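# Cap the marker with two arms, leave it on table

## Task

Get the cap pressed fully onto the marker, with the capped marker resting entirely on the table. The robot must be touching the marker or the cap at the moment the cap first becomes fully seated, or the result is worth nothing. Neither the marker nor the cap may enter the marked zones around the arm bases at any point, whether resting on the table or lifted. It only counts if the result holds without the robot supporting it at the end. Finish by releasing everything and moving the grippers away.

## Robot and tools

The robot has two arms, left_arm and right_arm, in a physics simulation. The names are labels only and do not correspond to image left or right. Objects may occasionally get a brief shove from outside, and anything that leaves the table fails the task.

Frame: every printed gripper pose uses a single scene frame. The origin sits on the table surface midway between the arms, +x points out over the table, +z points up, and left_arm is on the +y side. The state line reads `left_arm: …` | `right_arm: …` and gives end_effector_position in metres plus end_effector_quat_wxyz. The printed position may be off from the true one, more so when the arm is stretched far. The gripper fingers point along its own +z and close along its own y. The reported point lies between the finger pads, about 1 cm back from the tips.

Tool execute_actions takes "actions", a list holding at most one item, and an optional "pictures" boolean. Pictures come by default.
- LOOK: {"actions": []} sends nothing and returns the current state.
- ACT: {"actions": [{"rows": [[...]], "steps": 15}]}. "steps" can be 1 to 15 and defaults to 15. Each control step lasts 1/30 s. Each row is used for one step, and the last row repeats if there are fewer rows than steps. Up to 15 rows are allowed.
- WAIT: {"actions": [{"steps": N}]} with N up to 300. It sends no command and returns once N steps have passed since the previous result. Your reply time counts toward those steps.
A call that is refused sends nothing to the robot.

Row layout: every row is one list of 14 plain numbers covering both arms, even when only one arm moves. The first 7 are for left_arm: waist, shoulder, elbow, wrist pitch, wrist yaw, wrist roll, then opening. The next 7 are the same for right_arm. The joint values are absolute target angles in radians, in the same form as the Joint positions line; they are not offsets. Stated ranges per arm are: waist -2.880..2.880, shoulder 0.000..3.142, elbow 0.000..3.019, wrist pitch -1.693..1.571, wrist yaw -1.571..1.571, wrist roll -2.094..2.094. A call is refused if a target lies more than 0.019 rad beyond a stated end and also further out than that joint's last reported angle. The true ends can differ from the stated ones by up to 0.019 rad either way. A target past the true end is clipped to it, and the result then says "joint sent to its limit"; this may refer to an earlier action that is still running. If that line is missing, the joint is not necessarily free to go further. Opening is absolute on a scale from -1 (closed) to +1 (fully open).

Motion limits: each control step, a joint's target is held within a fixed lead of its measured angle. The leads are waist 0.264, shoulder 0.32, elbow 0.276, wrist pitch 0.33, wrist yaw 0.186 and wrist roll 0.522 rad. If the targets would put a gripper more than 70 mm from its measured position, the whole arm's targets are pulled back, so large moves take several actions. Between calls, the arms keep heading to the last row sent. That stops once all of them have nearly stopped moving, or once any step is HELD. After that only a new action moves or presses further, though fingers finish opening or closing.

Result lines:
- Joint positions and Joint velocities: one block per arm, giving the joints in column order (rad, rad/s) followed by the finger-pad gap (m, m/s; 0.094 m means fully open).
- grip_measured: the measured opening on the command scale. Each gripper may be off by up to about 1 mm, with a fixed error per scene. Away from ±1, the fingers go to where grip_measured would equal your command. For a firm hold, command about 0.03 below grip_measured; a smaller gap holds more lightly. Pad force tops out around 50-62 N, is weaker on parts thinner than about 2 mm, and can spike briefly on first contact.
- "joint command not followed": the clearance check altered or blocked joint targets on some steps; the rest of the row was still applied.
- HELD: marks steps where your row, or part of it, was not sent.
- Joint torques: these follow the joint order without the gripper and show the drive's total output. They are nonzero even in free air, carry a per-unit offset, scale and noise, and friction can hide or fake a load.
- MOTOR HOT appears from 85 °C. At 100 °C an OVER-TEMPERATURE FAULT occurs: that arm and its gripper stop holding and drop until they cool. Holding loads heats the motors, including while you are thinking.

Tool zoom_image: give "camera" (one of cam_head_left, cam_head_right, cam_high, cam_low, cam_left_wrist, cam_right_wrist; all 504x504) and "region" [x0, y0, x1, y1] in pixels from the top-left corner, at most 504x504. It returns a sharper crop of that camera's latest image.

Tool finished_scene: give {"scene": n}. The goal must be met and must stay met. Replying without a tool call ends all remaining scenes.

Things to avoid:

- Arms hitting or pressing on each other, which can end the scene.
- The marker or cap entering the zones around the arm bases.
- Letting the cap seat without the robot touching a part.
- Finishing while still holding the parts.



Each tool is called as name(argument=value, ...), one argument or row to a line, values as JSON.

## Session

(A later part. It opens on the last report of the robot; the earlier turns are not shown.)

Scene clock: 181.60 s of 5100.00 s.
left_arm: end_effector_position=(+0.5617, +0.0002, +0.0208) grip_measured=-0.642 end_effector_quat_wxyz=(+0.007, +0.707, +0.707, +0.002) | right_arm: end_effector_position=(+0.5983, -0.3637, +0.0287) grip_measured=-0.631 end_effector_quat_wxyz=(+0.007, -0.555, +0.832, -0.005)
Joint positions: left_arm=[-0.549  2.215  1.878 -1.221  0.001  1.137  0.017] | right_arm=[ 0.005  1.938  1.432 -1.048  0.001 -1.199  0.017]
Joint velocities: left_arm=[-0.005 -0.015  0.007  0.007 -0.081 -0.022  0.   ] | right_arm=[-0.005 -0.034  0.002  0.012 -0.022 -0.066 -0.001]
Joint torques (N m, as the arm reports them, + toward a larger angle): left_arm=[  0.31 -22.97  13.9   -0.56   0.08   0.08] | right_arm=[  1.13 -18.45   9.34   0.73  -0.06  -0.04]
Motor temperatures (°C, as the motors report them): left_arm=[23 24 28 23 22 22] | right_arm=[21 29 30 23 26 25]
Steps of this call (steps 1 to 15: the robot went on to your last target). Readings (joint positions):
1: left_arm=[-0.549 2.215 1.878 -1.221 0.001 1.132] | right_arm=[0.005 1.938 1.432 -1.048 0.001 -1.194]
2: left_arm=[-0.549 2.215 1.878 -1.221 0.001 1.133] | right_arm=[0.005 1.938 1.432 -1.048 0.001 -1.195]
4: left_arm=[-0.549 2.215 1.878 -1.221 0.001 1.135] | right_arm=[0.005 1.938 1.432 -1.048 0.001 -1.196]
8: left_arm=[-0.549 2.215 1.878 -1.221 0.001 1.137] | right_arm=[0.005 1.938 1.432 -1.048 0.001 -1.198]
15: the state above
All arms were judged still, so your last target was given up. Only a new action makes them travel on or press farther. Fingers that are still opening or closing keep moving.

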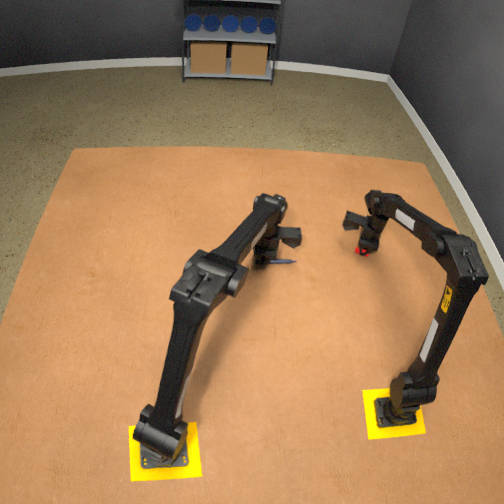

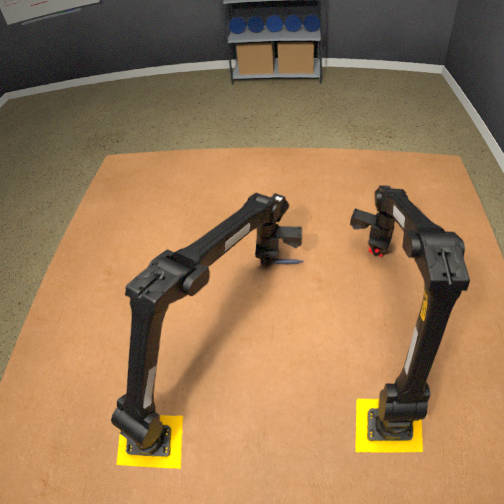

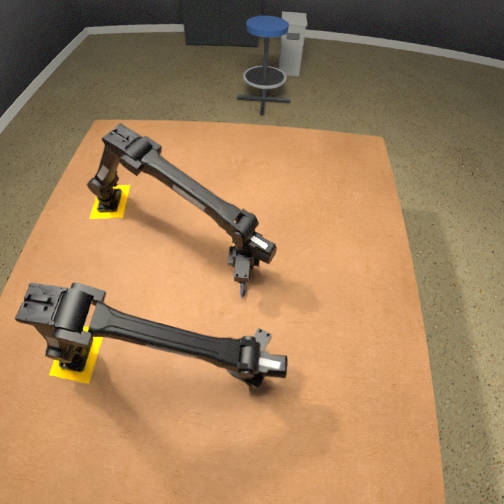

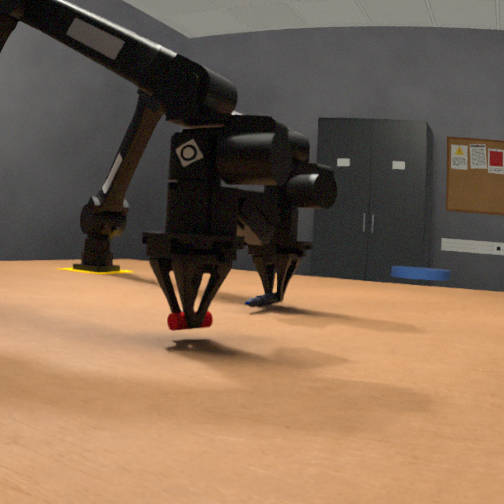

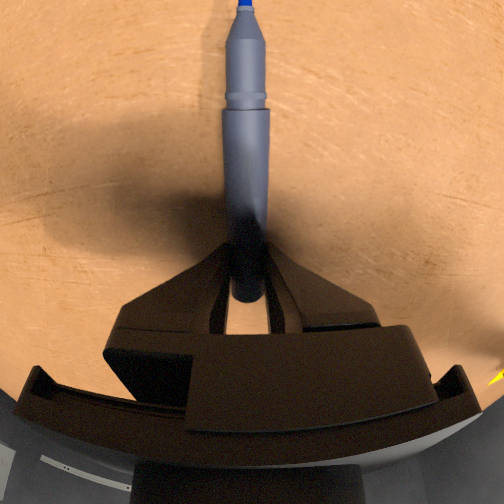

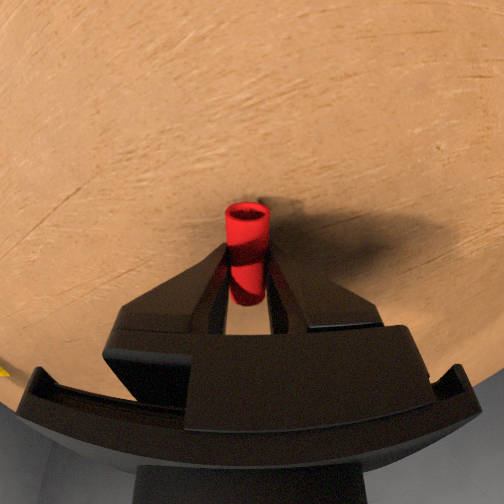

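Lower ~8 mm each, open, rise, flip.

execute_actions(
  actions=[
    {"rows":[[-0.543,2.21,1.925,-1.235,0,1.148,-0.68,0.01,1.965,1.432,-1.03,0,-1.21,-0.665],[-0.543,2.215,1.925,-1.235,0,1.148,-0.68,0.01,1.97,1.432,-1.03,0,-1.21,-0.665],[-0.543,2.22,1.925,-1.235,0,1.148,-0.68,0.01,1.975,1.432,-1.03,0,-1.21,-0.665],[-0.543,2.224,1.925,-1.235,0,1.148,-0.68,0.01,1.98,1.432,-1.03,0,-1.21,-0.665],[-0.543,2.227,1.925,-1.235,0,1.148,-0.68,0.01,1.983,1.432,-1.03,0,-1.21,-0.665]]},
  ],
  pictures=false,
)

execute_actions(
  actions=[
    {"rows":[[-0.543,2.227,1.925,-1.235,0,1.148,-0.62,0.01,1.983,1.432,-1.03,0,-1.21,-0.61],[-0.543,2.227,1.925,-1.235,0,1.148,-0.58,0.01,1.983,1.432,-1.03,0,-1.21,-0.57],[-0.543,2.227,1.925,-1.235,0,1.148,-0.5,0.01,1.983,1.432,-1.03,0,-1.21,-0.5],[-0.543,2.227,1.925,-1.235,0,1.148,-0.1,0.01,1.983,1.432,-1.03,0,-1.21,-0.1]],"steps":12},
  ],
  pictures=false,
)

execute_actions(
  actions=[
    {"rows":[[-0.543,2.21,1.925,-1.235,0,1.148,-0.1,0.01,1.96,1.432,-1.03,0,-1.21,-0.1],[-0.543,2.19,1.92,-1.235,0,1.148,-0.1,0.01,1.94,1.432,-1.03,0,-1.21,-0.1],[-0.543,2.17,1.91,-1.235,0,1.148,-0.1,0.01,1.92,1.432,-1.03,0,-1.21,-0.1],[-0.543,2.15,1.9,-1.235,0,1.148,-0.1,0.01,1.90,1.432,-1.03,0,-1.21,-0.1],[-0.543,2.13,1.89,-1.235,0,1.148,-0.1,0.01,1.88,1.432,-1.03,0,-1.21,-0.1],[-0.543,2.11,1.88,-1.235,0,1.148,-0.1,0.01,1.865,1.432,-1.03,0,-1.21,-0.1],[-0.543,2.09,1.87,-1.23,0,1.148,-0.1,0.01,1.86,1.432,-1.03,0,-1.21,-0.1],[-0.54,2.07,1.86,-1.22,0,1.148,-0.1,0.01,1.86,1.432,-1.03,0,-1.21,-0.1],[-0.535,2.06,1.85,-1.2,0.03,1.148,-0.1,0.01,1.86,1.432,-1.03,0,-1.21,-0.1],[-0.53,2.06,1.84,-1.18,0.06,1.1,-0.1,0.01,1.86,1.432,-1.03,0,-1.21,-0.1],[-0.52,2.06,1.825,-1.16,0.09,1.0,-0.1,0.01,1.86,1.432,-1.03,0,-1.15,-0.1],[-0.51,2.06,1.81,-1.14,0.12,0.9,-0.1,0.01,1.86,1.432,-1.03,0,-1.05,-0.1],[-0.50,2.06,1.795,-1.12,0.15,0.8,-0.1,0.01,1.86,1.432,-1.03,0,-0.95,-0.1],[-0.49,2.06,1.78,-1.10,0.18,0.7,-0.1,0.01,1.86,1.432,-1.03,0,-0.85,-0.1],[-0.48,2.06,1.765,-1.07,0.21,0.6,-0.1,0.01,1.86,1.432,-1.03,0,-0.75,-0.1]]},
  ],
  pictures=false,
)

execute_actions(
  actions=[
    {"rows":[[-0.473,2.06,1.75,-1.045,0.25,0.4,-0.1,0.01,1.86,1.432,-1.03,0,-0.5,-0.1],[-0.467,2.06,1.74,-1.023,0.292,-1.96,-0.1,0.01,1.86,1.432,-1.03,0,1.95,-0.1]]},
  ],
  pictures=false,
)

execute_actions(
  actions=[
    {"steps":30},
  ],
)

Scene clock: 214.67 s of 5100.00 s.
left_arm: end_effector_position=(+0.5609, +0.0006, +0.0157) grip_measured=-0.642 end_effector_quat_wxyz=(+0.003, +0.707, +0.707, +0.000) | right_arm: end_effector_position=(+0.5961, -0.3636, +0.0176) grip_measured=-0.631 end_effector_quat_wxyz=(-0.002, -0.555, +0.832, +0.001)
Joint positions: left_arm=[-0.549  2.223  1.878 -1.221  0.001  1.138  0.017] | right_arm=[ 0.005  1.958  1.432 -1.048  0.001 -1.199  0.017]
Joint velocities: left_arm=[-0.015  0.005  0.012 -0.012 -0.007 -0.081 -0.   ] | right_arm=[ 0.005  0.015  0.007 -0.002 -0.007  0.007  0.   ]
Joint torques (N m, as the arm reports them, + toward a larger angle): left_arm=[  0.25 -21.67  13.83  -0.58   0.07   0.1 ] | right_arm=[  1.18 -18.6    9.11   0.65  -0.02  -0.02]
Motor temperatures (°C, as the motors report them): left_arm=[23 26 30 23 21 22] | right_arm=[21 28 29 23 25 25]
Steps of this call (steps 1 to 90: nothing new was sent; then 29.57 s passed at rest; steps 91 to 105: all 15 steps of this action). Readings (joint positions):
91: left_arm=[-0.549 2.215 1.878 -1.221 0.001 1.138] | right_arm=[0.005 1.938 1.432 -1.048 0.001 -1.199]
92: left_arm=[-0.549 2.215 1.878 -1.221 0.001 1.138] | right_arm=[0.005 1.938 1.432 -1.048 0.001 -1.199]
94: left_arm=[-0.549 2.215 1.878 -1.221 0.001 1.138] | right_arm=[0.005 1.940 1.432 -1.048 0.001 -1.199]
98: left_arm=[-0.549 2.217 1.878 -1.221 0.001 1.138] | right_arm=[0.005 1.950 1.432 -1.048 0.001 -1.199]
105: the state above

Scene clock: 215.07 s of 5100.00 s.
left_arm: end_effector_position=(+0.5609, +0.0006, +0.0157) grip_measured=-0.103 end_effector_quat_wxyz=(+0.003, +0.707, +0.707, +0.000) | right_arm: end_effector_position=(+0.5961, -0.3636, +0.0176) grip_measured=-0.102 end_effector_quat_wxyz=(-0.002, -0.555, +0.832, +0.001)
Joint positions: left_arm=[-0.549  2.223  1.878 -1.221  0.001  1.138  0.042] | right_arm=[ 0.005  1.958  1.432 -1.048  0.001 -1.199  0.042]
Joint velocities: left_arm=[-0.015 -0.015  0.002  0.002  0.066  0.007 -0.001] | right_arm=[-0.015 -0.005 -0.012 -0.017 -0.022 -0.051 -0.   ]
Joint torques (N m, as the arm reports them, + toward a larger angle): left_arm=[  0.24 -21.67  13.83  -0.6    0.07   0.1 ] | right_arm=[  1.07 -18.38   8.9    0.56  -0.08  -0.06]
Motor temperatures (°C, as the motors report them): left_arm=[23 26 30 23 21 22] | right_arm=[21 28 29 23 25 25]
Steps of this call (steps 1 to 12: all 12 steps of this action). Readings (joint positions):
1: left_arm=[-0.549 2.223 1.878 -1.221 0.001 1.138] | right_arm=[0.005 1.958 1.432 -1.048 0.001 -1.199]
2: left_arm=[-0.549 2.223 1.878 -1.221 0.001 1.138] | right_arm=[0.005 1.958 1.432 -1.048 0.001 -1.199]
4: left_arm=[-0.549 2.223 1.878 -1.221 0.001 1.138] | right_arm=[0.005 1.958 1.432 -1.048 0.001 -1.199]
8: left_arm=[-0.549 2.223 1.878 -1.221 0.001 1.138] | right_arm=[0.005 1.958 1.432 -1.048 0.001 -1.199]
12: the state above

Scene clock: 215.57 s of 5100.00 s.
left_arm: end_effector_position=(+0.5605, -0.0211, +0.1124) grip_measured=-0.103 end_effector_quat_wxyz=(+0.122, +0.613, +0.778, -0.065) | right_arm: end_effector_position=(+0.6027, -0.3638, +0.0690) grip_measured=-0.102 end_effector_quat_wxyz=(+0.039, -0.478, +0.877, -0.023)
Joint positions: left_arm=[-0.531  2.038  1.806 -1.131  0.187  0.899  0.042] | right_arm=[ 0.005  1.859  1.426 -1.047  0.001 -1.021  0.042]
Joint velocities: left_arm=[ 0.19  -0.298 -0.325  0.696  0.667 -1.956 -0.   ] | right_arm=[-0.015 -0.044 -0.007 -0.002  0.007  1.736  0.   ]
Joint torques (N m, as the arm reports them, + toward a larger angle): left_arm=[  3.33 -16.73   8.01   0.82   0.08  -0.11] | right_arm=[  0.82 -19.22   9.94   0.98  -0.06   0.16]
Motor temperatures (°C, as the motors report them): left_arm=[23 26 30 23 21 22] | right_arm=[21 28 29 23 25 25]
Steps of this call (steps 1 to 15: all 15 steps of this action). Readings (joint positions):
1: left_arm=[-0.549 2.223 1.878 -1.221 0.001 1.138] | right_arm=[0.005 1.958 1.432 -1.048 0.001 -1.199]
2: left_arm=[-0.549 2.222 1.878 -1.221 0.001 1.138] | right_arm=[0.005 1.958 1.432 -1.048 0.001 -1.199]
4: left_arm=[-0.549 2.217 1.878 -1.221 0.001 1.138] | right_arm=[0.005 1.955 1.431 -1.048 0.001 -1.199]
8: left_arm=[-0.549 2.168 1.865 -1.221 0.001 1.138] | right_arm=[0.005 1.920 1.426 -1.048 0.001 -1.199]
15: the state above

Scene clock: 216.07 s of 5100.00 s.
left_arm: end_effector_position=(+0.5683, +0.0059, +0.0703) grip_measured=-0.102 end_effector_quat_wxyz=(+0.021, -0.100, +0.980, -0.171) | right_arm: end_effector_position=(+0.6027, -0.3638, +0.0692) grip_measured=-0.102 end_effector_quat_wxyz=(+0.045, +0.237, +0.970, +0.009)
Joint positions: left_arm=[-0.464  2.071  1.735 -1.043  0.29  -0.58   0.042] | right_arm=[ 0.005  1.859  1.426 -1.047  0.001  0.457  0.042]
Joint velocities: left_arm=[ 0.005 -0.005 -0.007  0.017  0.066 -2.821 -0.   ] | right_arm=[-0.005  0.015 -0.012  0.002  0.022  2.762  0.   ]
Joint torques (N m, as the arm reports them, + toward a larger angle): left_arm=[ -0.46 -21.9   10.2    1.15   0.28  -0.04] | right_arm=[  0.99 -19.09  10.5    1.18   0.05   0.13]
Motor temperatures (°C, as the motors report them): left_arm=[23 26 30 23 21 22] | right_arm=[21 28 29 23 25 25]
Steps of this call (steps 1 to 15: all 15 steps of this action). Readings (joint positions):
1: left_arm=[-0.523 2.030 1.793 -1.107 0.222 0.809] | right_arm=[0.005 1.859 1.426 -1.047 0.001 -0.928]
2: left_arm=[-0.514 2.026 1.781 -1.083 0.261 0.711] | right_arm=[0.005 1.859 1.426 -1.047 0.001 -0.829]
4: left_arm=[-0.496 2.030 1.761 -1.054 0.286 0.512] | right_arm=[0.005 1.859 1.426 -1.047 0.001 -0.631]
8: left_arm=[-0.468 2.055 1.742 -1.044 0.289 0.115] | right_arm=[0.005 1.859 1.426 -1.047 0.001 -0.235]
15: the state above

Scene clock: 217.07 s of 5100.00 s.
left_arm: end_effector_position=(+0.5686, +0.0057, +0.0704) grip_measured=-0.102 end_effector_quat_wxyz=(-0.092, -0.696, +0.697, -0.147) | right_arm: end_effector_position=(+0.6027, -0.3638, +0.0692) grip_measured=-0.102 end_effector_quat_wxyz=(+0.027, +0.829, +0.558, +0.037)
Joint positions: left_arm=[-0.464  2.071  1.735 -1.042  0.29  -1.946  0.042] | right_arm=[ 0.005  1.859  1.426 -1.047  0.001  1.933  0.042]
Joint velocities: left_arm=[-0.005 -0.005  0.017  0.002 -0.037 -0.037 -0.   ] | right_arm=[-0.024  0.005 -0.002 -0.002 -0.081  0.095 -0.   ]
Joint torques (N m, as the arm reports them, + toward a larger angle): left_arm=[ -0.55 -21.68  10.13   1.04   0.24  -0.14] | right_arm=[  1.94 -19.33  10.03   1.02   0.11   0.19]
Motor temperatures (°C, as the motors report them): left_arm=[23 26 30 23 21 22] | right_arm=[21 28 29 23 25 25]
Steps of this call (steps 1 to 30: the robot went on to your last target). Readings (joint positions):
1: left_arm=[-0.464 2.071 1.735 -1.042 0.290 -0.679] | right_arm=[0.005 1.859 1.426 -1.047 0.001 0.556]
2: left_arm=[-0.464 2.071 1.735 -1.042 0.290 -0.778] | right_arm=[0.005 1.859 1.426 -1.047 0.001 0.655]
4: left_arm=[-0.464 2.071 1.735 -1.042 0.290 -0.977] | right_arm=[0.005 1.859 1.426 -1.047 0.001 0.853]
8: left_arm=[-0.464 2.071 1.735 -1.042 0.290 -1.373] | right_arm=[0.005 1.859 1.426 -1.047 0.001 1.249]
30: the state above

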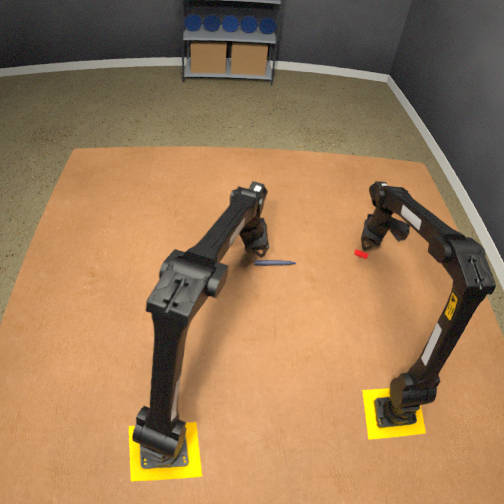

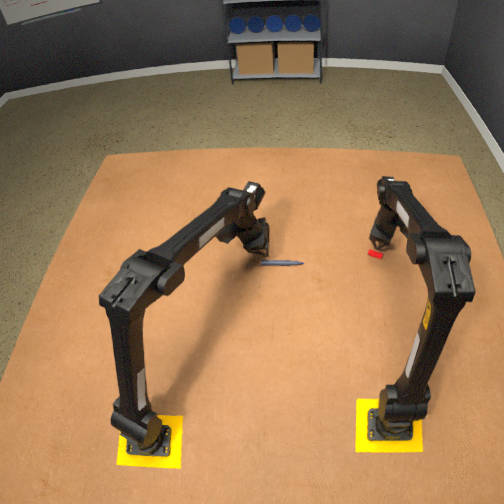

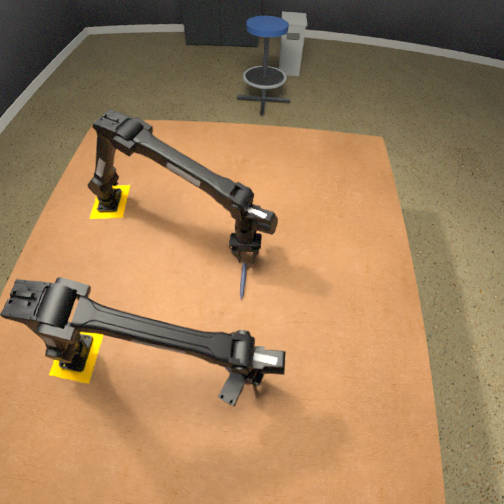

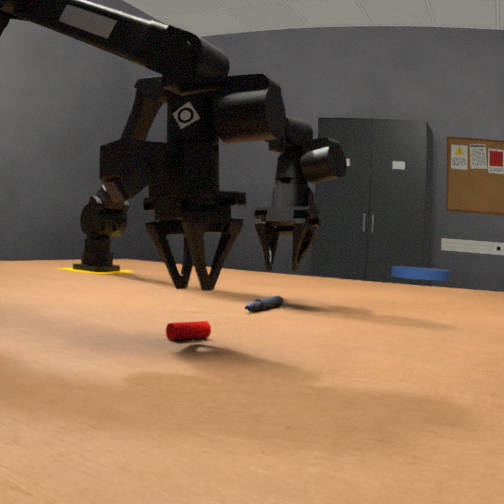

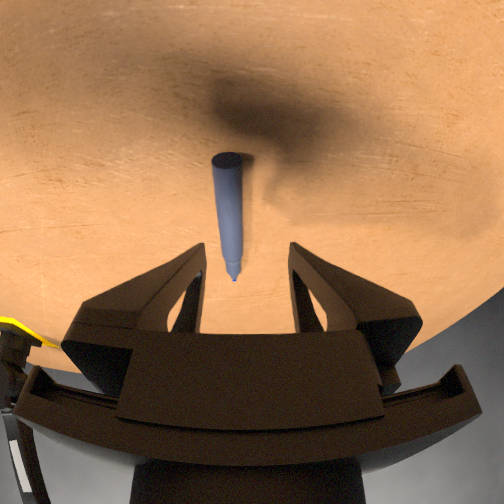

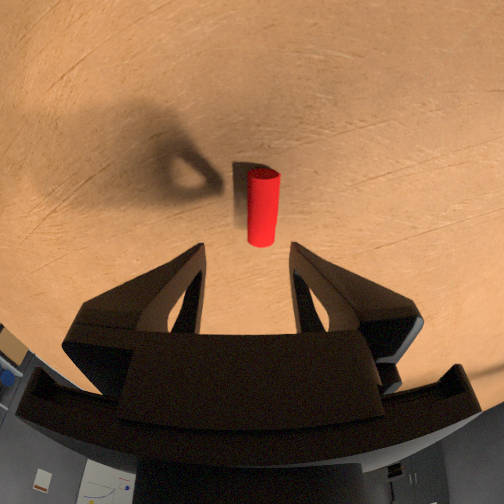

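execute_actions(
  actions=[
    {"rows":[[-0.47,2.07,1.75,-1.023,0.29,-1.96,-0.1,0.006,1.875,1.44,-1.03,0,1.95,-0.1],[-0.473,2.078,1.76,-1.023,0.29,-1.96,-0.1,0.002,1.89,1.445,-1.03,0,1.95,-0.1],[-0.476,2.086,1.77,-1.023,0.29,-1.96,-0.1,-0.002,1.90,1.45,-1.03,0,1.95,-0.1],[-0.479,2.094,1.77,-1.023,0.29,-1.96,-0.1,-0.006,1.91,1.455,-1.03,0,1.95,-0.1],[-0.482,2.102,1.77,-1.023,0.29,-1.96,-0.1,-0.01,1.92,1.46,-1.03,0,1.95,-0.1],[-0.482,2.11,1.77,-1.023,0.29,-1.96,-0.1,-0.013,1.93,1.46,-1.03,0,1.95,-0.1],[-0.482,2.118,1.77,-1.023,0.29,-1.96,-0.1,-0.013,1.94,1.46,-1.03,0,1.95,-0.1],[-0.482,2.126,1.77,-1.023,0.29,-1.96,-0.1,-0.013,1.948,1.46,-1.03,0,1.95,-0.1],[-0.482,2.134,1.77,-1.023,0.29,-1.96,-0.1,-0.013,1.955,1.46,-1.03,0,1.95,-0.1],[-0.482,2.14,1.77,-1.023,0.29,-1.96,-0.1,-0.013,1.962,1.46,-1.03,0,1.95,-0.1],[-0.482,2.146,1.77,-1.023,0.29,-1.96,-0.1,-0.013,1.968,1.46,-1.03,0,1.95,-0.1],[-0.482,2.151,1.77,-1.023,0.29,-1.96,-0.1,-0.013,1.973,1.46,-1.03,0,1.95,-0.1],[-0.482,2.155,1.77,-1.023,0.29,-1.96,-0.1,-0.013,1.977,1.46,-1.03,0,1.95,-0.1]]},
  ],
  pictures=false,
)

execute_actions(
  actions=[
    {"steps":12},
  ],
)

Scene clock: 234.70 s of 5100.00 s.
left_arm: end_effector_position=(+0.5610, +0.0063, +0.0168) grip_measured=-0.102 end_effector_quat_wxyz=(-0.109, -0.703, +0.694, -0.109) | right_arm: end_effector_position=(+0.5936, -0.3699, +0.0155) grip_measured=-0.102 end_effector_quat_wxyz=(-0.002, +0.834, +0.552, -0.004)
Joint positions: left_arm=[-0.467  2.154  1.735 -1.042  0.29  -1.95   0.042] | right_arm=[-0.007  1.959  1.426 -1.047  0.001  1.939  0.042]
Joint velocities: left_arm=[-0.015  0.21   0.012 -0.007 -0.022 -0.022 -0.   ] | right_arm=[-0.005  0.142  0.002 -0.017 -0.066  0.007 -0.001]
Joint torques (N m, as the arm reports them, + toward a larger angle): left_arm=[ -1.82 -22.35  12.53   0.88   0.15  -0.15] | right_arm=[ -0.33 -19.71  12.37   0.82   0.05   0.18]
Motor temperatures (°C, as the motors report them): left_arm=[23 26 29 23 21 22] | right_arm=[21 29 30 23 25 25]
Steps of this call (steps 1 to 15: the robot went on to your last target; steps 16 to 90: nothing new was sent; then 14.13 s passed at rest; steps 91 to 105: all 15 steps of this action). Readings (joint positions):
91: left_arm=[-0.464 2.071 1.735 -1.042 0.290 -1.950] | right_arm=[0.005 1.859 1.426 -1.047 0.001 1.939]
92: left_arm=[-0.464 2.071 1.735 -1.042 0.290 -1.950] | right_arm=[0.005 1.859 1.426 -1.047 0.001 1.939]
94: left_arm=[-0.464 2.072 1.735 -1.042 0.290 -1.950] | right_arm=[0.005 1.862 1.426 -1.047 0.001 1.939]
98: left_arm=[-0.465 2.089 1.735 -1.042 0.290 -1.950] | right_arm=[0.001 1.886 1.426 -1.047 0.001 1.939]
105: the state above

Scene clock: 235.10 s of 5100.00 s.
left_arm: end_effector_position=(+0.5607, +0.0046, +0.0140) grip_measured=-0.102 end_effector_quat_wxyz=(-0.110, -0.702, +0.695, -0.108) | right_arm: end_effector_position=(+0.5971, -0.3700, +0.0171) grip_measured=-0.102 end_effector_quat_wxyz=(+0.000, +0.834, +0.552, -0.000)
Joint positions: left_arm=[-0.469  2.159  1.736 -1.038  0.291 -1.95   0.042] | right_arm=[-0.007  1.96   1.432 -1.044  0.001  1.939  0.042]
Joint velocities: left_arm=[ 0.005 -0.005 -0.007 -0.012  0.007  0.051  0.001] | right_arm=[ 0.005 -0.005  0.002  0.012  0.007  0.051 -0.001]
Joint torques (N m, as the arm reports them, + toward a larger angle): left_arm=[ -1.41 -21.75  12.5    0.78   0.12  -0.14] | right_arm=[  0.43 -18.16  11.75   0.57   0.1    0.16]
Motor temperatures (°C, as the motors report them): left_arm=[23 26 29 23 21 22] | right_arm=[21 29 30 23 25 25]
Steps of this call (steps 1 to 12: the robot went on to your last target). Readings (joint positions):
1: left_arm=[-0.467 2.161 1.735 -1.042 0.291 -1.950] | right_arm=[-0.007 1.960 1.429 -1.047 0.001 1.939]
2: left_arm=[-0.467 2.161 1.736 -1.040 0.291 -1.950] | right_arm=[-0.007 1.960 1.432 -1.045 0.001 1.939]
4: left_arm=[-0.467 2.158 1.736 -1.038 0.291 -1.950] | right_arm=[-0.007 1.960 1.432 -1.044 0.001 1.939]
8: left_arm=[-0.469 2.159 1.736 -1.038 0.291 -1.950] | right_arm=[-0.007 1.960 1.432 -1.044 0.001 1.939]
12: the state above

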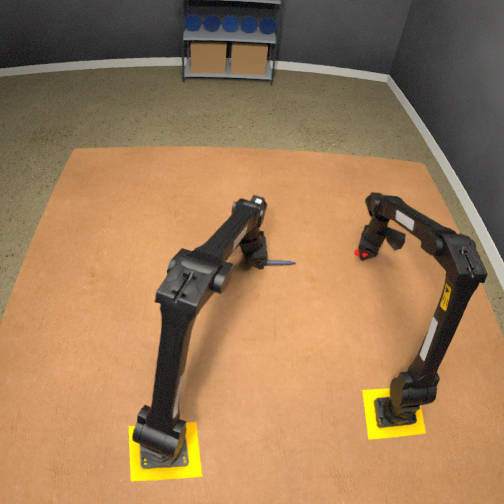

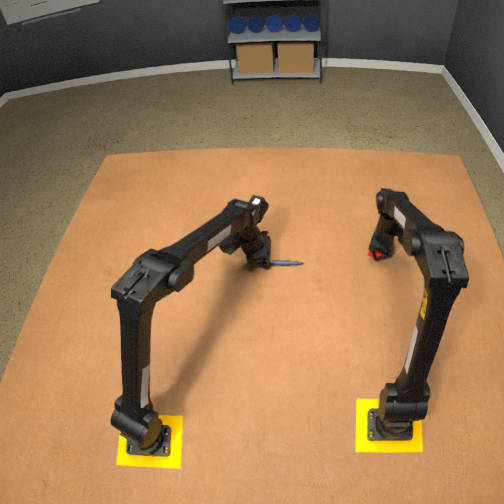

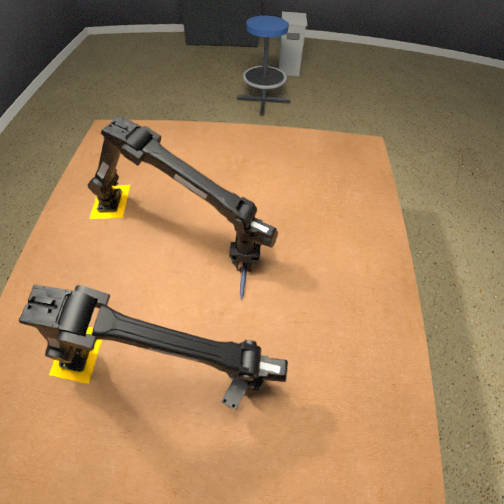

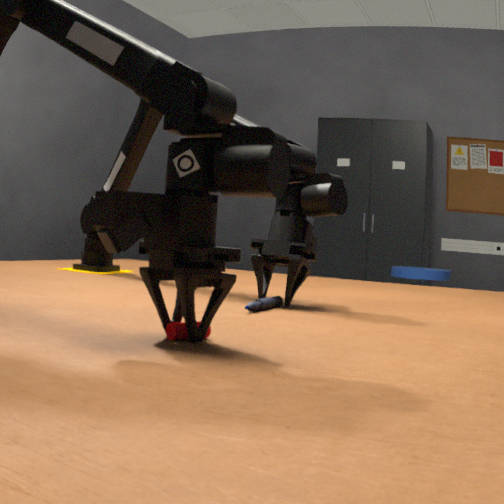

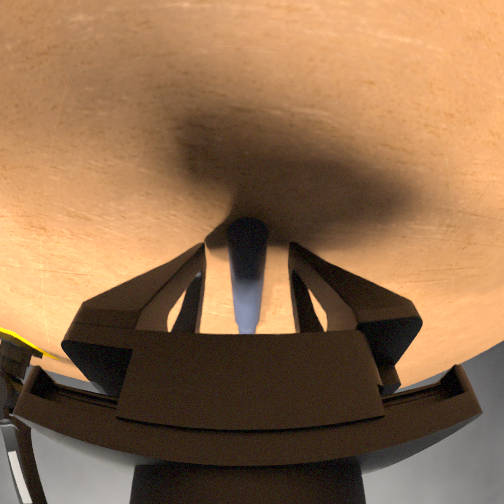

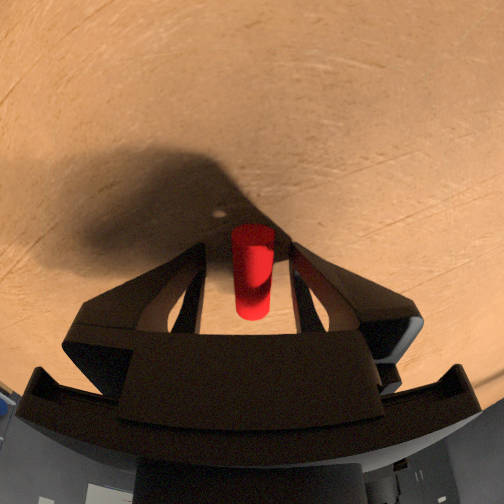

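execute_actions(
  actions=[
    {"rows":[[-0.472,2.158,1.76,-1.03,0.29,-1.955,-0.4,-0.007,1.97,1.45,-1.04,0,1.94,-0.4],[-0.472,2.158,1.76,-1.03,0.29,-1.955,-0.55,-0.007,1.97,1.45,-1.04,0,1.94,-0.52],[-0.472,2.158,1.76,-1.03,0.29,-1.955,-0.6,-0.007,1.97,1.45,-1.04,0,1.94,-0.58],[-0.472,2.158,1.76,-1.03,0.29,-1.955,-0.6,-0.007,1.97,1.45,-1.04,0,1.94,-0.58],[-0.472,2.158,1.76,-1.03,0.29,-1.955,-0.62,-0.007,1.97,1.45,-1.04,0,1.94,-0.6],[-0.472,2.158,1.76,-1.03,0.29,-1.955,-0.69,-0.007,1.97,1.45,-1.04,0,1.94,-0.67]],"steps":13},
  ],
  pictures=false,
)

execute_actions(
  actions=[
    {"rows":[[-0.472,2.158,1.76,-1.03,0.29,-1.955,-0.69,0.0,1.965,1.45,-1.045,0,1.94,-0.67],[-0.472,2.158,1.76,-1.03,0.29,-1.955,-0.69,0.01,1.965,1.45,-1.05,0,1.94,-0.67],[-0.472,2.158,1.76,-1.03,0.29,-1.955,-0.69,0.022,1.965,1.45,-1.055,0,1.935,-0.67],[-0.472,2.158,1.76,-1.03,0.29,-1.955,-0.69,0.036,1.965,1.45,-1.06,0,1.93,-0.67],[-0.472,2.158,1.76,-1.03,0.29,-1.955,-0.69,0.052,1.965,1.45,-1.065,0,1.925,-0.67],[-0.472,2.158,1.76,-1.03,0.29,-1.955,-0.69,0.068,1.965,1.45,-1.07,0,1.92,-0.67],[-0.472,2.158,1.76,-1.03,0.29,-1.955,-0.69,0.084,1.965,1.45,-1.075,0,1.913,-0.67],[-0.472,2.158,1.76,-1.03,0.29,-1.955,-0.69,0.1,1.965,1.45,-1.08,0,1.913,-0.67],[-0.472,2.158,1.76,-1.03,0.29,-1.955,-0.69,0.116,1.965,1.45,-1.084,0,1.913,-0.67],[-0.472,2.158,1.76,-1.03,0.29,-1.955,-0.69,0.132,1.965,1.45,-1.084,0,1.913,-0.67],[-0.472,2.158,1.76,-1.03,0.29,-1.955,-0.69,0.148,1.965,1.45,-1.084,0,1.913,-0.67],[-0.472,2.158,1.76,-1.03,0.29,-1.955,-0.69,0.164,1.965,1.45,-1.084,0,1.913,-0.67],[-0.472,2.158,1.76,-1.03,0.29,-1.955,-0.69,0.18,1.965,1.45,-1.084,0,1.913,-0.67],[-0.472,2.158,1.76,-1.03,0.29,-1.955,-0.69,0.196,1.965,1.45,-1.084,0,1.913,-0.67],[-0.472,2.158,1.76,-1.03,0.29,-1.955,-0.69,0.212,1.965,1.45,-1.084,0,1.913,-0.67]]},
  ],
  pictures=false,
)

execute_actions(
  actions=[
    {"rows":[[-0.472,2.158,1.76,-1.03,0.29,-1.955,-0.69,0.228,1.965,1.45,-1.084,0,1.913,-0.67],[-0.472,2.158,1.76,-1.03,0.29,-1.955,-0.69,0.244,1.965,1.45,-1.084,0,1.913,-0.67],[-0.472,2.158,1.76,-1.03,0.29,-1.955,-0.69,0.26,1.965,1.45,-1.084,0,1.913,-0.67],[-0.472,2.158,1.76,-1.03,0.29,-1.955,-0.69,0.275,1.965,1.45,-1.084,0,1.913,-0.67],[-0.472,2.158,1.76,-1.03,0.29,-1.955,-0.69,0.289,1.965,1.45,-1.084,0,1.913,-0.67],[-0.472,2.158,1.76,-1.03,0.29,-1.955,-0.69,0.302,1.965,1.45,-1.084,0,1.913,-0.67],[-0.472,2.158,1.76,-1.03,0.29,-1.955,-0.69,0.314,1.965,1.45,-1.084,0,1.913,-0.67],[-0.472,2.158,1.76,-1.03,0.29,-1.955,-0.69,0.325,1.965,1.45,-1.084,0,1.913,-0.67],[-0.472,2.158,1.76,-1.03,0.29,-1.955,-0.69,0.335,1.965,1.45,-1.084,0,1.913,-0.67],[-0.472,2.158,1.76,-1.03,0.29,-1.955,-0.69,0.344,1.965,1.45,-1.084,0,1.913,-0.67],[-0.472,2.158,1.76,-1.03,0.29,-1.955,-0.69,0.352,1.965,1.45,-1.084,0,1.913,-0.67],[-0.472,2.158,1.76,-1.03,0.29,-1.955,-0.69,0.359,1.965,1.45,-1.084,0,1.913,-0.67],[-0.472,2.158,1.76,-1.03,0.29,-1.955,-0.69,0.365,1.965,1.45,-1.084,0,1.913,-0.67],[-0.472,2.158,1.76,-1.03,0.29,-1.955,-0.69,0.37,1.965,1.45,-1.084,0,1.913,-0.67],[-0.472,2.158,1.76,-1.03,0.29,-1.955,-0.69,0.375,1.965,1.45,-1.084,0,1.913,-0.67]]},
  ],
  pictures=false,
)

execute_actions(
  actions=[
    {"steps":10},
  ],
)

zoom_image(
  camera="cam_right_wrist",
  region=[190,220,310,350],
)

zoom_image(
  camera="cam_head_right",
  region=[250,220,360,290],
)

Scene clock: 279.80 s of 5100.00 s.
left_arm: end_effector_position=(+0.5607, +0.0046, +0.0140) grip_measured=-0.643 end_effector_quat_wxyz=(-0.110, -0.702, +0.695, -0.108) | right_arm: end_effector_position=(+0.5971, -0.3700, +0.0171) grip_measured=-0.629 end_effector_quat_wxyz=(+0.000, +0.834, +0.552, -0.000)
Joint positions: left_arm=[-0.469  2.159  1.736 -1.038  0.291 -1.95   0.017] | right_arm=[-0.007  1.96   1.432 -1.044  0.001  1.939  0.017]
Joint velocities: left_arm=[ 0.005  0.024 -0.022  0.017  0.007 -0.007 -0.   ] | right_arm=[-0.005 -0.024 -0.012  0.012  0.022 -0.022 -0.001]
Joint torques (N m, as the arm reports them, + toward a larger angle): left_arm=[ -0.48 -21.24  11.49   0.48   0.12  -0.08] | right_arm=[  0.38 -20.44  10.77   0.09   0.12   0.07]
Motor temperatures (°C, as the motors report them): left_arm=[23 26 30 23 21 22] | right_arm=[21 28 31 23 25 25]
Steps of this call (steps 1 to 15: the robot went on to your last target; steps 16 to 90: nothing new was sent; then 41.27 s passed at rest; steps 91 to 103: all 13 steps of this action). Readings (joint positions):
91: left_arm=[-0.469 2.159 1.736 -1.038 0.291 -1.950] | right_arm=[-0.007 1.960 1.432 -1.044 0.001 1.939]
92: left_arm=[-0.469 2.159 1.736 -1.038 0.291 -1.950] | right_arm=[-0.007 1.960 1.432 -1.044 0.001 1.939]
94: left_arm=[-0.469 2.159 1.736 -1.038 0.291 -1.950] | right_arm=[-0.007 1.960 1.432 -1.044 0.001 1.939]
98: left_arm=[-0.469 2.159 1.736 -1.038 0.291 -1.950] | right_arm=[-0.007 1.960 1.432 -1.044 0.001 1.939]
103: the state above

Scene clock: 280.30 s of 5100.00 s.
left_arm: end_effector_position=(+0.5607, +0.0046, +0.0140) grip_measured=-0.643 end_effector_quat_wxyz=(-0.110, -0.702, +0.695, -0.108) | right_arm: end_effector_position=(+0.5853, -0.2667, +0.0172) grip_measured=-0.629 end_effector_quat_wxyz=(-0.006, +0.775, +0.632, -0.011)
Joint positions: left_arm=[-0.469  2.159  1.736 -1.038  0.291 -1.95   0.017] | right_arm=[ 0.181  1.96   1.432 -1.067  0.001  1.926  0.017]
Joint velocities: left_arm=[-0.015  0.005 -0.017 -0.022  0.007  0.007  0.001] | right_arm=[ 0.601 -0.015  0.002  0.002  0.022 -0.007 -0.001]
Joint torques (N m, as the arm reports them, + toward a larger angle): left_arm=[ -0.41 -21.19  11.5    0.47   0.12  -0.08] | right_arm=[  0.1  -20.07  10.86  -0.62   0.05   0.  ]
Motor temperatures (°C, as the motors report them): left_arm=[23 26 30 23 21 22] | right_arm=[21 29 31 23 25 25]
Steps of this call (steps 1 to 15: all 15 steps of this action). Readings (joint positions):
1: left_arm=[-0.469 2.159 1.736 -1.038 0.291 -1.950] | right_arm=[-0.007 1.960 1.432 -1.044 0.001 1.939]
2: left_arm=[-0.469 2.159 1.736 -1.038 0.291 -1.950] | right_arm=[-0.006 1.960 1.432 -1.044 0.001 1.939]
4: left_arm=[-0.469 2.159 1.736 -1.038 0.291 -1.950] | right_arm=[-0.002 1.960 1.432 -1.044 0.001 1.939]
8: left_arm=[-0.469 2.159 1.736 -1.038 0.291 -1.950] | right_arm=[0.038 1.960 1.432 -1.055 0.001 1.933]
15: the state above

Scene clock: 280.80 s of 5100.00 s.
left_arm: end_effector_position=(+0.5607, +0.0046, +0.0140) grip_measured=-0.643 end_effector_quat_wxyz=(-0.110, -0.702, +0.695, -0.108) | right_arm: end_effector_position=(+0.5604, -0.1679, +0.0172) grip_measured=-0.629 end_effector_quat_wxyz=(-0.005, +0.712, +0.702, -0.011)
Joint positions: left_arm=[-0.469  2.159  1.736 -1.038  0.291 -1.95   0.017] | right_arm=[ 0.365  1.96   1.432 -1.068  0.001  1.924  0.017]
Joint velocities: left_arm=[-0.005  0.005 -0.007 -0.007  0.051 -0.007  0.   ] | right_arm=[ 0.151 -0.005 -0.012 -0.002 -0.007 -0.022 -0.   ]
Joint torques (N m, as the arm reports them, + toward a larger angle): left_arm=[ -0.52 -21.23  11.5    0.48   0.12  -0.08] | right_arm=[  0.62 -19.4   10.95  -0.57   0.11  -0.01]
Motor temperatures (°C, as the motors report them): left_arm=[23 26 30 23 21 22] | right_arm=[21 29 31 23 25 25]
Steps of this call (steps 1 to 15: all 15 steps of this action). Readings (joint positions):
1: left_arm=[-0.469 2.159 1.736 -1.038 0.291 -1.950] | right_arm=[0.201 1.960 1.432 -1.067 0.001 1.926]
2: left_arm=[-0.469 2.159 1.736 -1.038 0.291 -1.950] | right_arm=[0.219 1.960 1.432 -1.067 0.001 1.925]
4: left_arm=[-0.469 2.159 1.736 -1.038 0.291 -1.950] | right_arm=[0.253 1.960 1.432 -1.068 0.001 1.925]
8: left_arm=[-0.469 2.159 1.736 -1.038 0.291 -1.950] | right_arm=[0.306 1.960 1.432 -1.068 0.001 1.925]
15: the state above

Scene clock: 281.13 s of 5100.00 s.
left_arm: end_effector_position=(+0.5607, +0.0046, +0.0140) grip_measured=-0.643 end_effector_quat_wxyz=(-0.110, -0.702, +0.695, -0.108) | right_arm: end_effector_position=(+0.5583, -0.1620, +0.0172) grip_measured=-0.629 end_effector_quat_wxyz=(-0.005, +0.708, +0.706, -0.011)
Joint positions: left_arm=[-0.469  2.159  1.736 -1.038  0.291 -1.95   0.017] | right_arm=[ 0.377  1.96   1.432 -1.068  0.001  1.924  0.017]
Joint velocities: left_arm=[ 0.005  0.005  0.002  0.027 -0.007  0.037  0.   ] | right_arm=[ 0.015 -0.024 -0.002 -0.007 -0.022  0.022 -0.   ]
Joint torques (N m, as the arm reports them, + toward a larger angle): left_arm=[ -0.54 -21.16  11.49   0.48   0.12  -0.08] | right_arm=[  0.49 -19.33  10.73  -0.67   0.14  -0.03]
Motor temperatures (°C, as the motors report them): left_arm=[23 26 30 23 21 22] | right_arm=[21 29 31 23 25 25]
Steps of this call (steps 1 to 10: the robot went on to your last target). Readings (joint positions):
1: left_arm=[-0.469 2.159 1.736 -1.038 0.291 -1.950] | right_arm=[0.370 1.960 1.432 -1.068 0.001 1.924]
2: left_arm=[-0.469 2.159 1.736 -1.038 0.291 -1.950] | right_arm=[0.374 1.960 1.432 -1.068 0.001 1.924]
4: left_arm=[-0.469 2.159 1.736 -1.038 0.291 -1.950] | right_arm=[0.377 1.960 1.432 -1.068 0.001 1.924]
8: left_arm=[-0.469 2.159 1.736 -1.038 0.291 -1.950] | right_arm=[0.377 1.960 1.432 -1.068 0.001 1.924]
10: the state above

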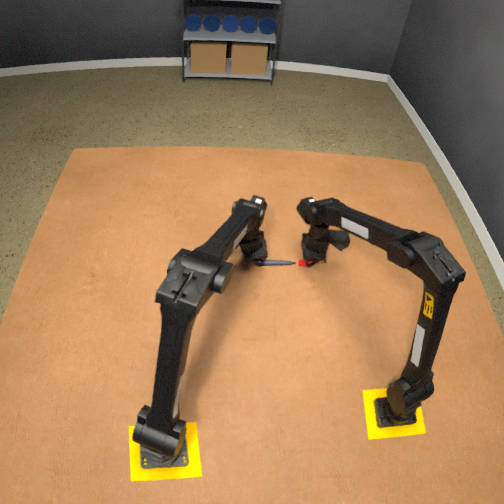

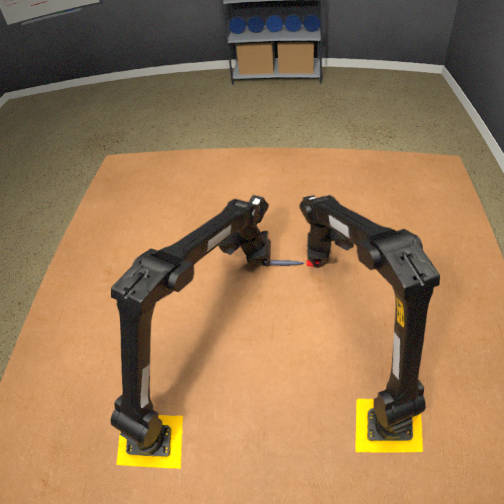

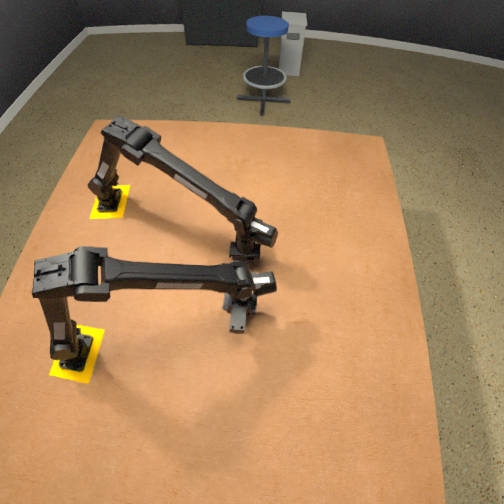

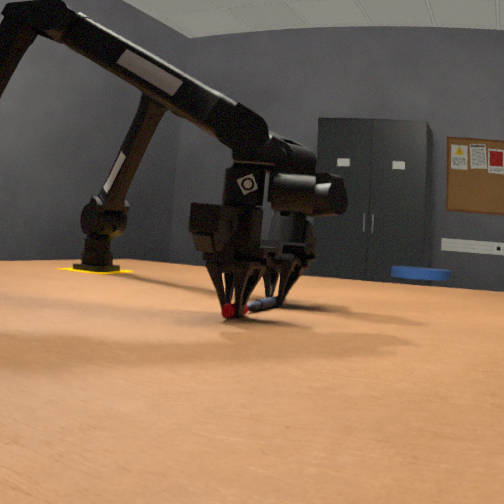

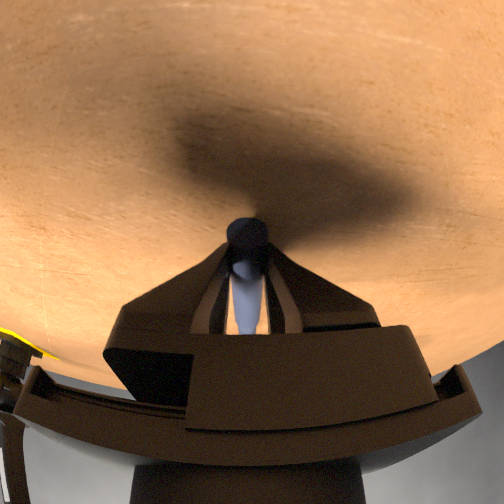

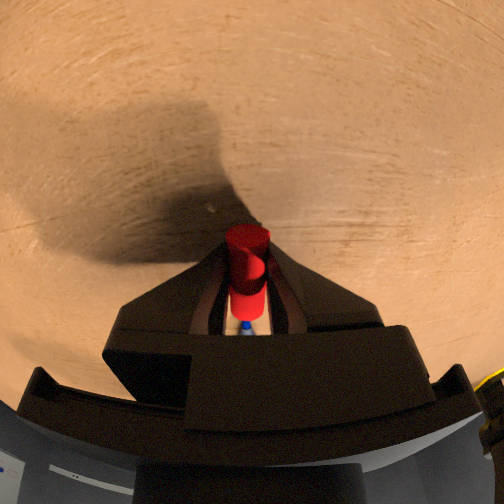

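Region (190, 220, 310, 350) of cam_right_wrist's 504x504 image, scaled by 3.877, with more detail than that image has; it fills the left 465 columns of this view, and the rest is white.

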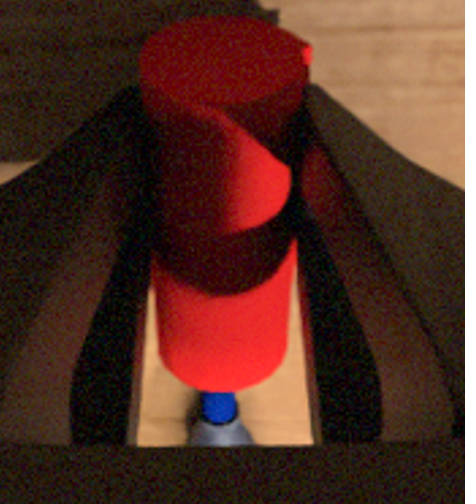

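Region (250, 220, 360, 290) of cam_head_right's 504x504 image, scaled by 4.582, with more detail than that image has; it fills the top 321 rows of this view, and the rest is white.

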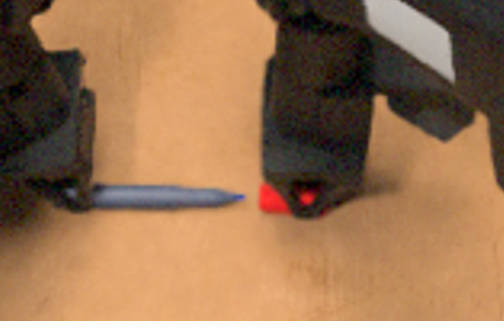

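execute_actions(
  actions=[
    {"rows":[[-0.472,2.158,1.76,-1.03,0.29,-1.955,-0.69,0.38,1.97,1.45,-1.06,0,1.93,-0.67],[-0.472,2.158,1.76,-1.03,0.29,-1.955,-0.69,0.385,1.97,1.45,-1.048,0.003,1.937,-0.67],[-0.472,2.158,1.76,-1.03,0.29,-1.955,-0.69,0.39,1.97,1.45,-1.044,0.005,1.942,-0.67],[-0.472,2.158,1.76,-1.03,0.29,-1.955,-0.69,0.395,1.97,1.45,-1.04,0.007,1.947,-0.67],[-0.472,2.158,1.76,-1.03,0.29,-1.955,-0.69,0.40,1.97,1.45,-1.036,0.009,1.952,-0.67],[-0.472,2.158,1.76,-1.03,0.29,-1.955,-0.69,0.405,1.97,1.45,-1.032,0.011,1.957,-0.67],[-0.472,2.158,1.76,-1.03,0.29,-1.955,-0.69,0.41,1.97,1.45,-1.028,0.013,1.962,-0.67],[-0.472,2.158,1.76,-1.03,0.29,-1.955,-0.69,0.415,1.97,1.45,-1.024,0.015,1.967,-0.67],[-0.472,2.158,1.76,-1.03,0.29,-1.955,-0.69,0.42,1.97,1.45,-1.02,0.016,1.972,-0.67],[-0.472,2.158,1.76,-1.03,0.29,-1.955,-0.69,0.425,1.97,1.45,-1.015,0.017,1.977,-0.67],[-0.472,2.158,1.76,-1.03,0.29,-1.955,-0.69,0.43,1.97,1.45,-1.011,0.018,1.982,-0.67],[-0.472,2.158,1.76,-1.03,0.29,-1.955,-0.69,0.435,1.97,1.45,-1.006,0.019,1.987,-0.67],[-0.472,2.158,1.76,-1.03,0.29,-1.955,-0.69,0.44,1.97,1.45,-1.002,0.02,1.992,-0.67],[-0.472,2.158,1.76,-1.03,0.29,-1.955,-0.69,0.444,1.97,1.45,-0.998,0.021,1.996,-0.67],[-0.472,2.158,1.76,-1.03,0.29,-1.955,-0.69,0.448,1.97,1.45,-0.994,0.022,2.0,-0.67]]},
  ],
  pictures=false,
)

execute_actions(
  actions=[
    {"rows":[[-0.474,2.158,1.76,-1.03,0.29,-1.955,-0.69,0.452,1.97,1.45,-0.99,0.024,2.004,-0.67],[-0.476,2.158,1.76,-1.03,0.29,-1.955,-0.69,0.456,1.97,1.45,-0.986,0.026,2.008,-0.67],[-0.478,2.158,1.76,-1.03,0.29,-1.955,-0.69,0.46,1.97,1.45,-0.982,0.028,2.012,-0.67],[-0.48,2.158,1.76,-1.03,0.29,-1.955,-0.69,0.464,1.97,1.45,-0.978,0.03,2.016,-0.67],[-0.48,2.158,1.76,-1.03,0.29,-1.955,-0.69,0.468,1.97,1.45,-0.974,0.03,2.02,-0.67],[-0.48,2.158,1.76,-1.03,0.29,-1.955,-0.69,0.472,1.97,1.45,-0.97,0.03,2.024,-0.67],[-0.48,2.158,1.76,-1.03,0.29,-1.955,-0.69,0.476,1.97,1.45,-0.967,0.03,2.027,-0.67],[-0.48,2.158,1.76,-1.03,0.29,-1.955,-0.69,0.48,1.97,1.45,-0.964,0.03,2.03,-0.67]]},
  ],
)

zoom_image(
  camera="cam_right_wrist",
  region=[190,220,310,350],
)

zoom_image(
  camera="cam_head_left",
  region=[240,220,350,290],
)

Scene clock: 313.47 s of 5100.00 s.
left_arm: end_effector_position=(+0.5607, +0.0046, +0.0140) grip_measured=-0.643 end_effector_quat_wxyz=(-0.110, -0.702, +0.695, -0.108) | right_arm: end_effector_position=(+0.5594, -0.1318, +0.0172) grip_measured=-0.629 end_effector_quat_wxyz=(+0.013, +0.706, +0.708, +0.008)
Joint positions: left_arm=[-0.469  2.159  1.736 -1.038  0.291 -1.95   0.017] | right_arm=[ 0.432  1.96   1.432 -1.019  0.019  1.971  0.017]
Joint velocities: left_arm=[ 0.005 -0.015 -0.002  0.007  0.007 -0.022 -0.   ] | right_arm=[ 0.171 -0.005  0.017  0.115  0.007  0.095 -0.001]
Joint torques (N m, as the arm reports them, + toward a larger angle): left_arm=[ -0.41 -21.23  11.51   0.49   0.12  -0.08] | right_arm=[  0.98 -19.91  10.96   0.62   0.23   0.19]
Motor temperatures (°C, as the motors report them): left_arm=[23 26 29 23 21 22] | right_arm=[21 29 30 23 25 25]
Steps of this call (steps 1 to 30: the robot went on to your last target; steps 31 to 90: nothing new was sent; then 28.83 s passed at rest; steps 91 to 105: all 15 steps of this action). Readings (joint positions):
91: left_arm=[-0.469 2.159 1.736 -1.038 0.291 -1.950] | right_arm=[0.377 1.960 1.432 -1.068 0.001 1.924]
92: left_arm=[-0.469 2.159 1.736 -1.038 0.291 -1.950] | right_arm=[0.377 1.960 1.432 -1.068 0.001 1.925]
94: left_arm=[-0.469 2.159 1.736 -1.038 0.291 -1.950] | right_arm=[0.378 1.960 1.432 -1.064 0.003 1.927]
98: left_arm=[-0.469 2.159 1.736 -1.038 0.291 -1.950] | right_arm=[0.389 1.960 1.432 -1.049 0.012 1.940]
105: the state above

Scene clock: 313.97 s of 5100.00 s.
left_arm: end_effector_position=(+0.5610, +0.0052, +0.0138) grip_measured=-0.643 end_effector_quat_wxyz=(-0.109, -0.702, +0.695, -0.108) | right_arm: end_effector_position=(+0.5598, -0.1109, +0.0176) grip_measured=-0.629 end_effector_quat_wxyz=(+0.026, +0.708, +0.706, +0.022)
Joint positions: left_arm=[-0.469  2.159  1.736 -1.038  0.287 -1.95   0.017] | right_arm=[ 0.469  1.96   1.432 -0.984  0.034  2.015  0.017]
Joint velocities: left_arm=[-0.015  0.024 -0.007  0.007  0.066 -0.037 -0.   ] | right_arm=[-0.015  0.005  0.002  0.002  0.125 -0.037 -0.   ]
Joint torques (N m, as the arm reports them, + toward a larger angle): left_arm=[ -1.3  -21.28  11.46   0.48   0.28  -0.09] | right_arm=[  2.23 -19.41  10.8    1.06  -0.03   0.17]
Motor temperatures (°C, as the motors report them): left_arm=[23 26 29 23 21 22] | right_arm=[21 29 30 23 25 25]
Steps of this call (steps 1 to 15: all 15 steps of this action). Readings (joint positions):
1: left_arm=[-0.469 2.159 1.736 -1.038 0.291 -1.950] | right_arm=[0.438 1.960 1.432 -1.015 0.020 1.975]
2: left_arm=[-0.469 2.159 1.736 -1.038 0.291 -1.950] | right_arm=[0.444 1.960 1.432 -1.010 0.022 1.980]
4: left_arm=[-0.469 2.159 1.736 -1.038 0.291 -1.950] | right_arm=[0.453 1.960 1.432 -1.001 0.026 1.988]
8: left_arm=[-0.469 2.159 1.736 -1.038 0.291 -1.950] | right_arm=[0.466 1.960 1.432 -0.987 0.028 2.004]
15: the state above

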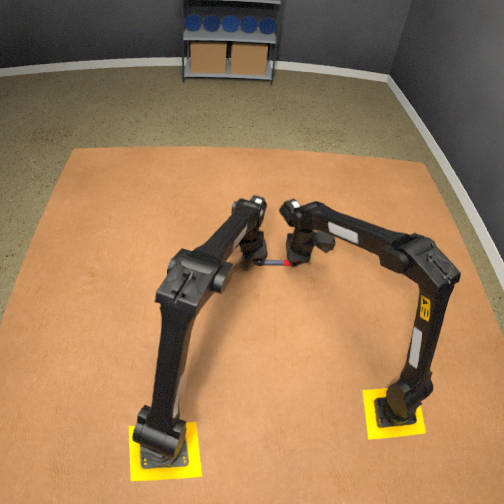

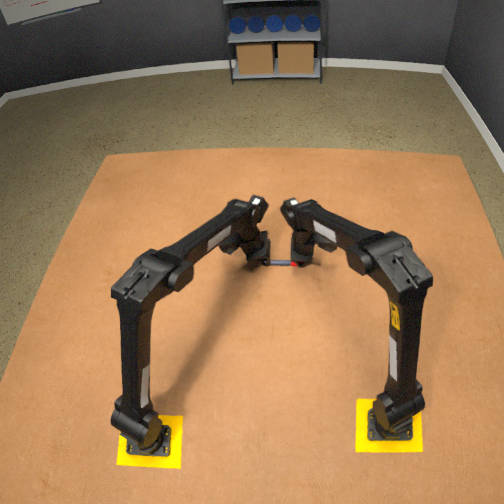

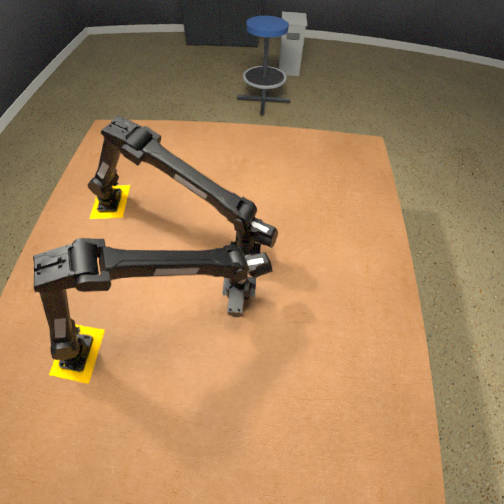

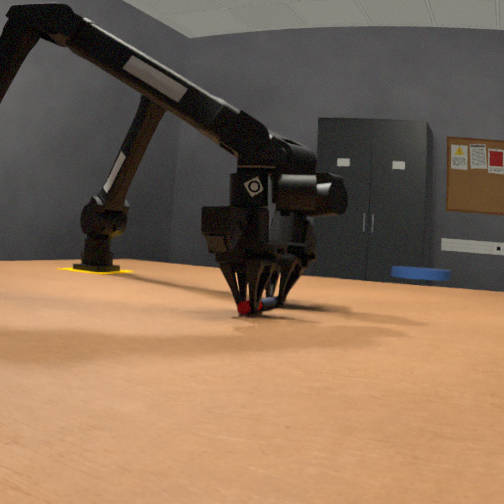

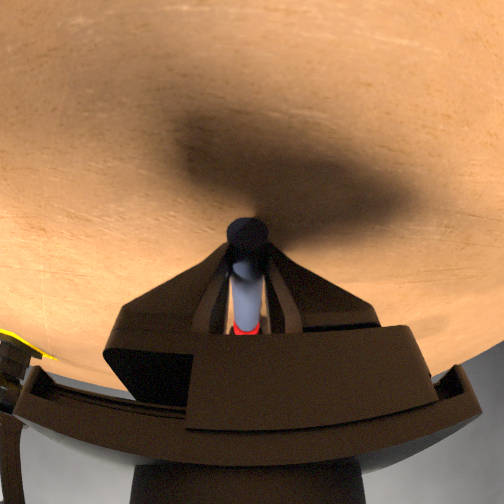

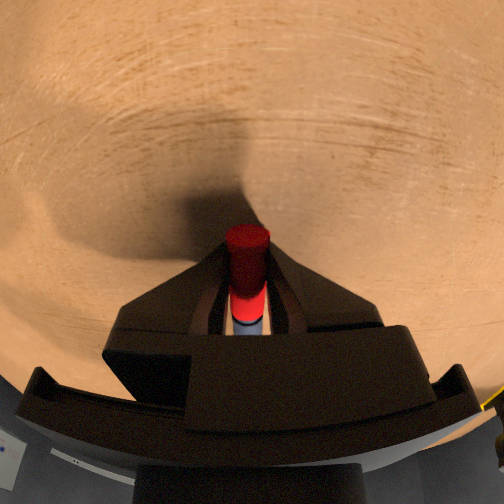

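Region (190, 220, 310, 350) of cam_right_wrist's 504x504 image, scaled by 3.877, with more detail than that image has; it fills the left 465 columns of this view, and the rest is white.

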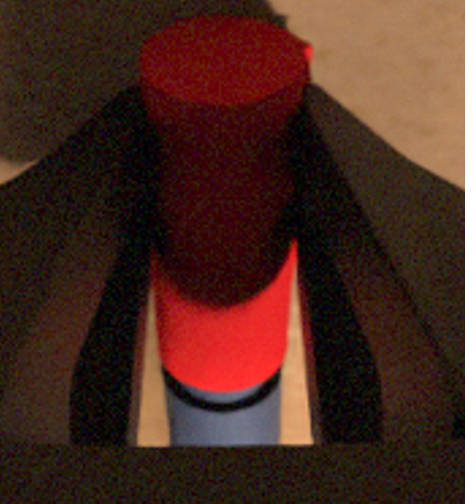

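Region (240, 220, 350, 290) of cam_head_left's 504x504 image, scaled by 4.582, with more detail than that image has; it fills the top 321 rows of this view, and the rest is white.

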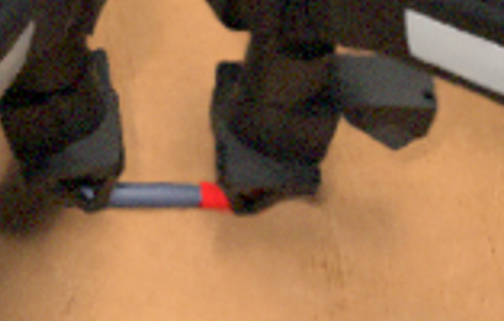

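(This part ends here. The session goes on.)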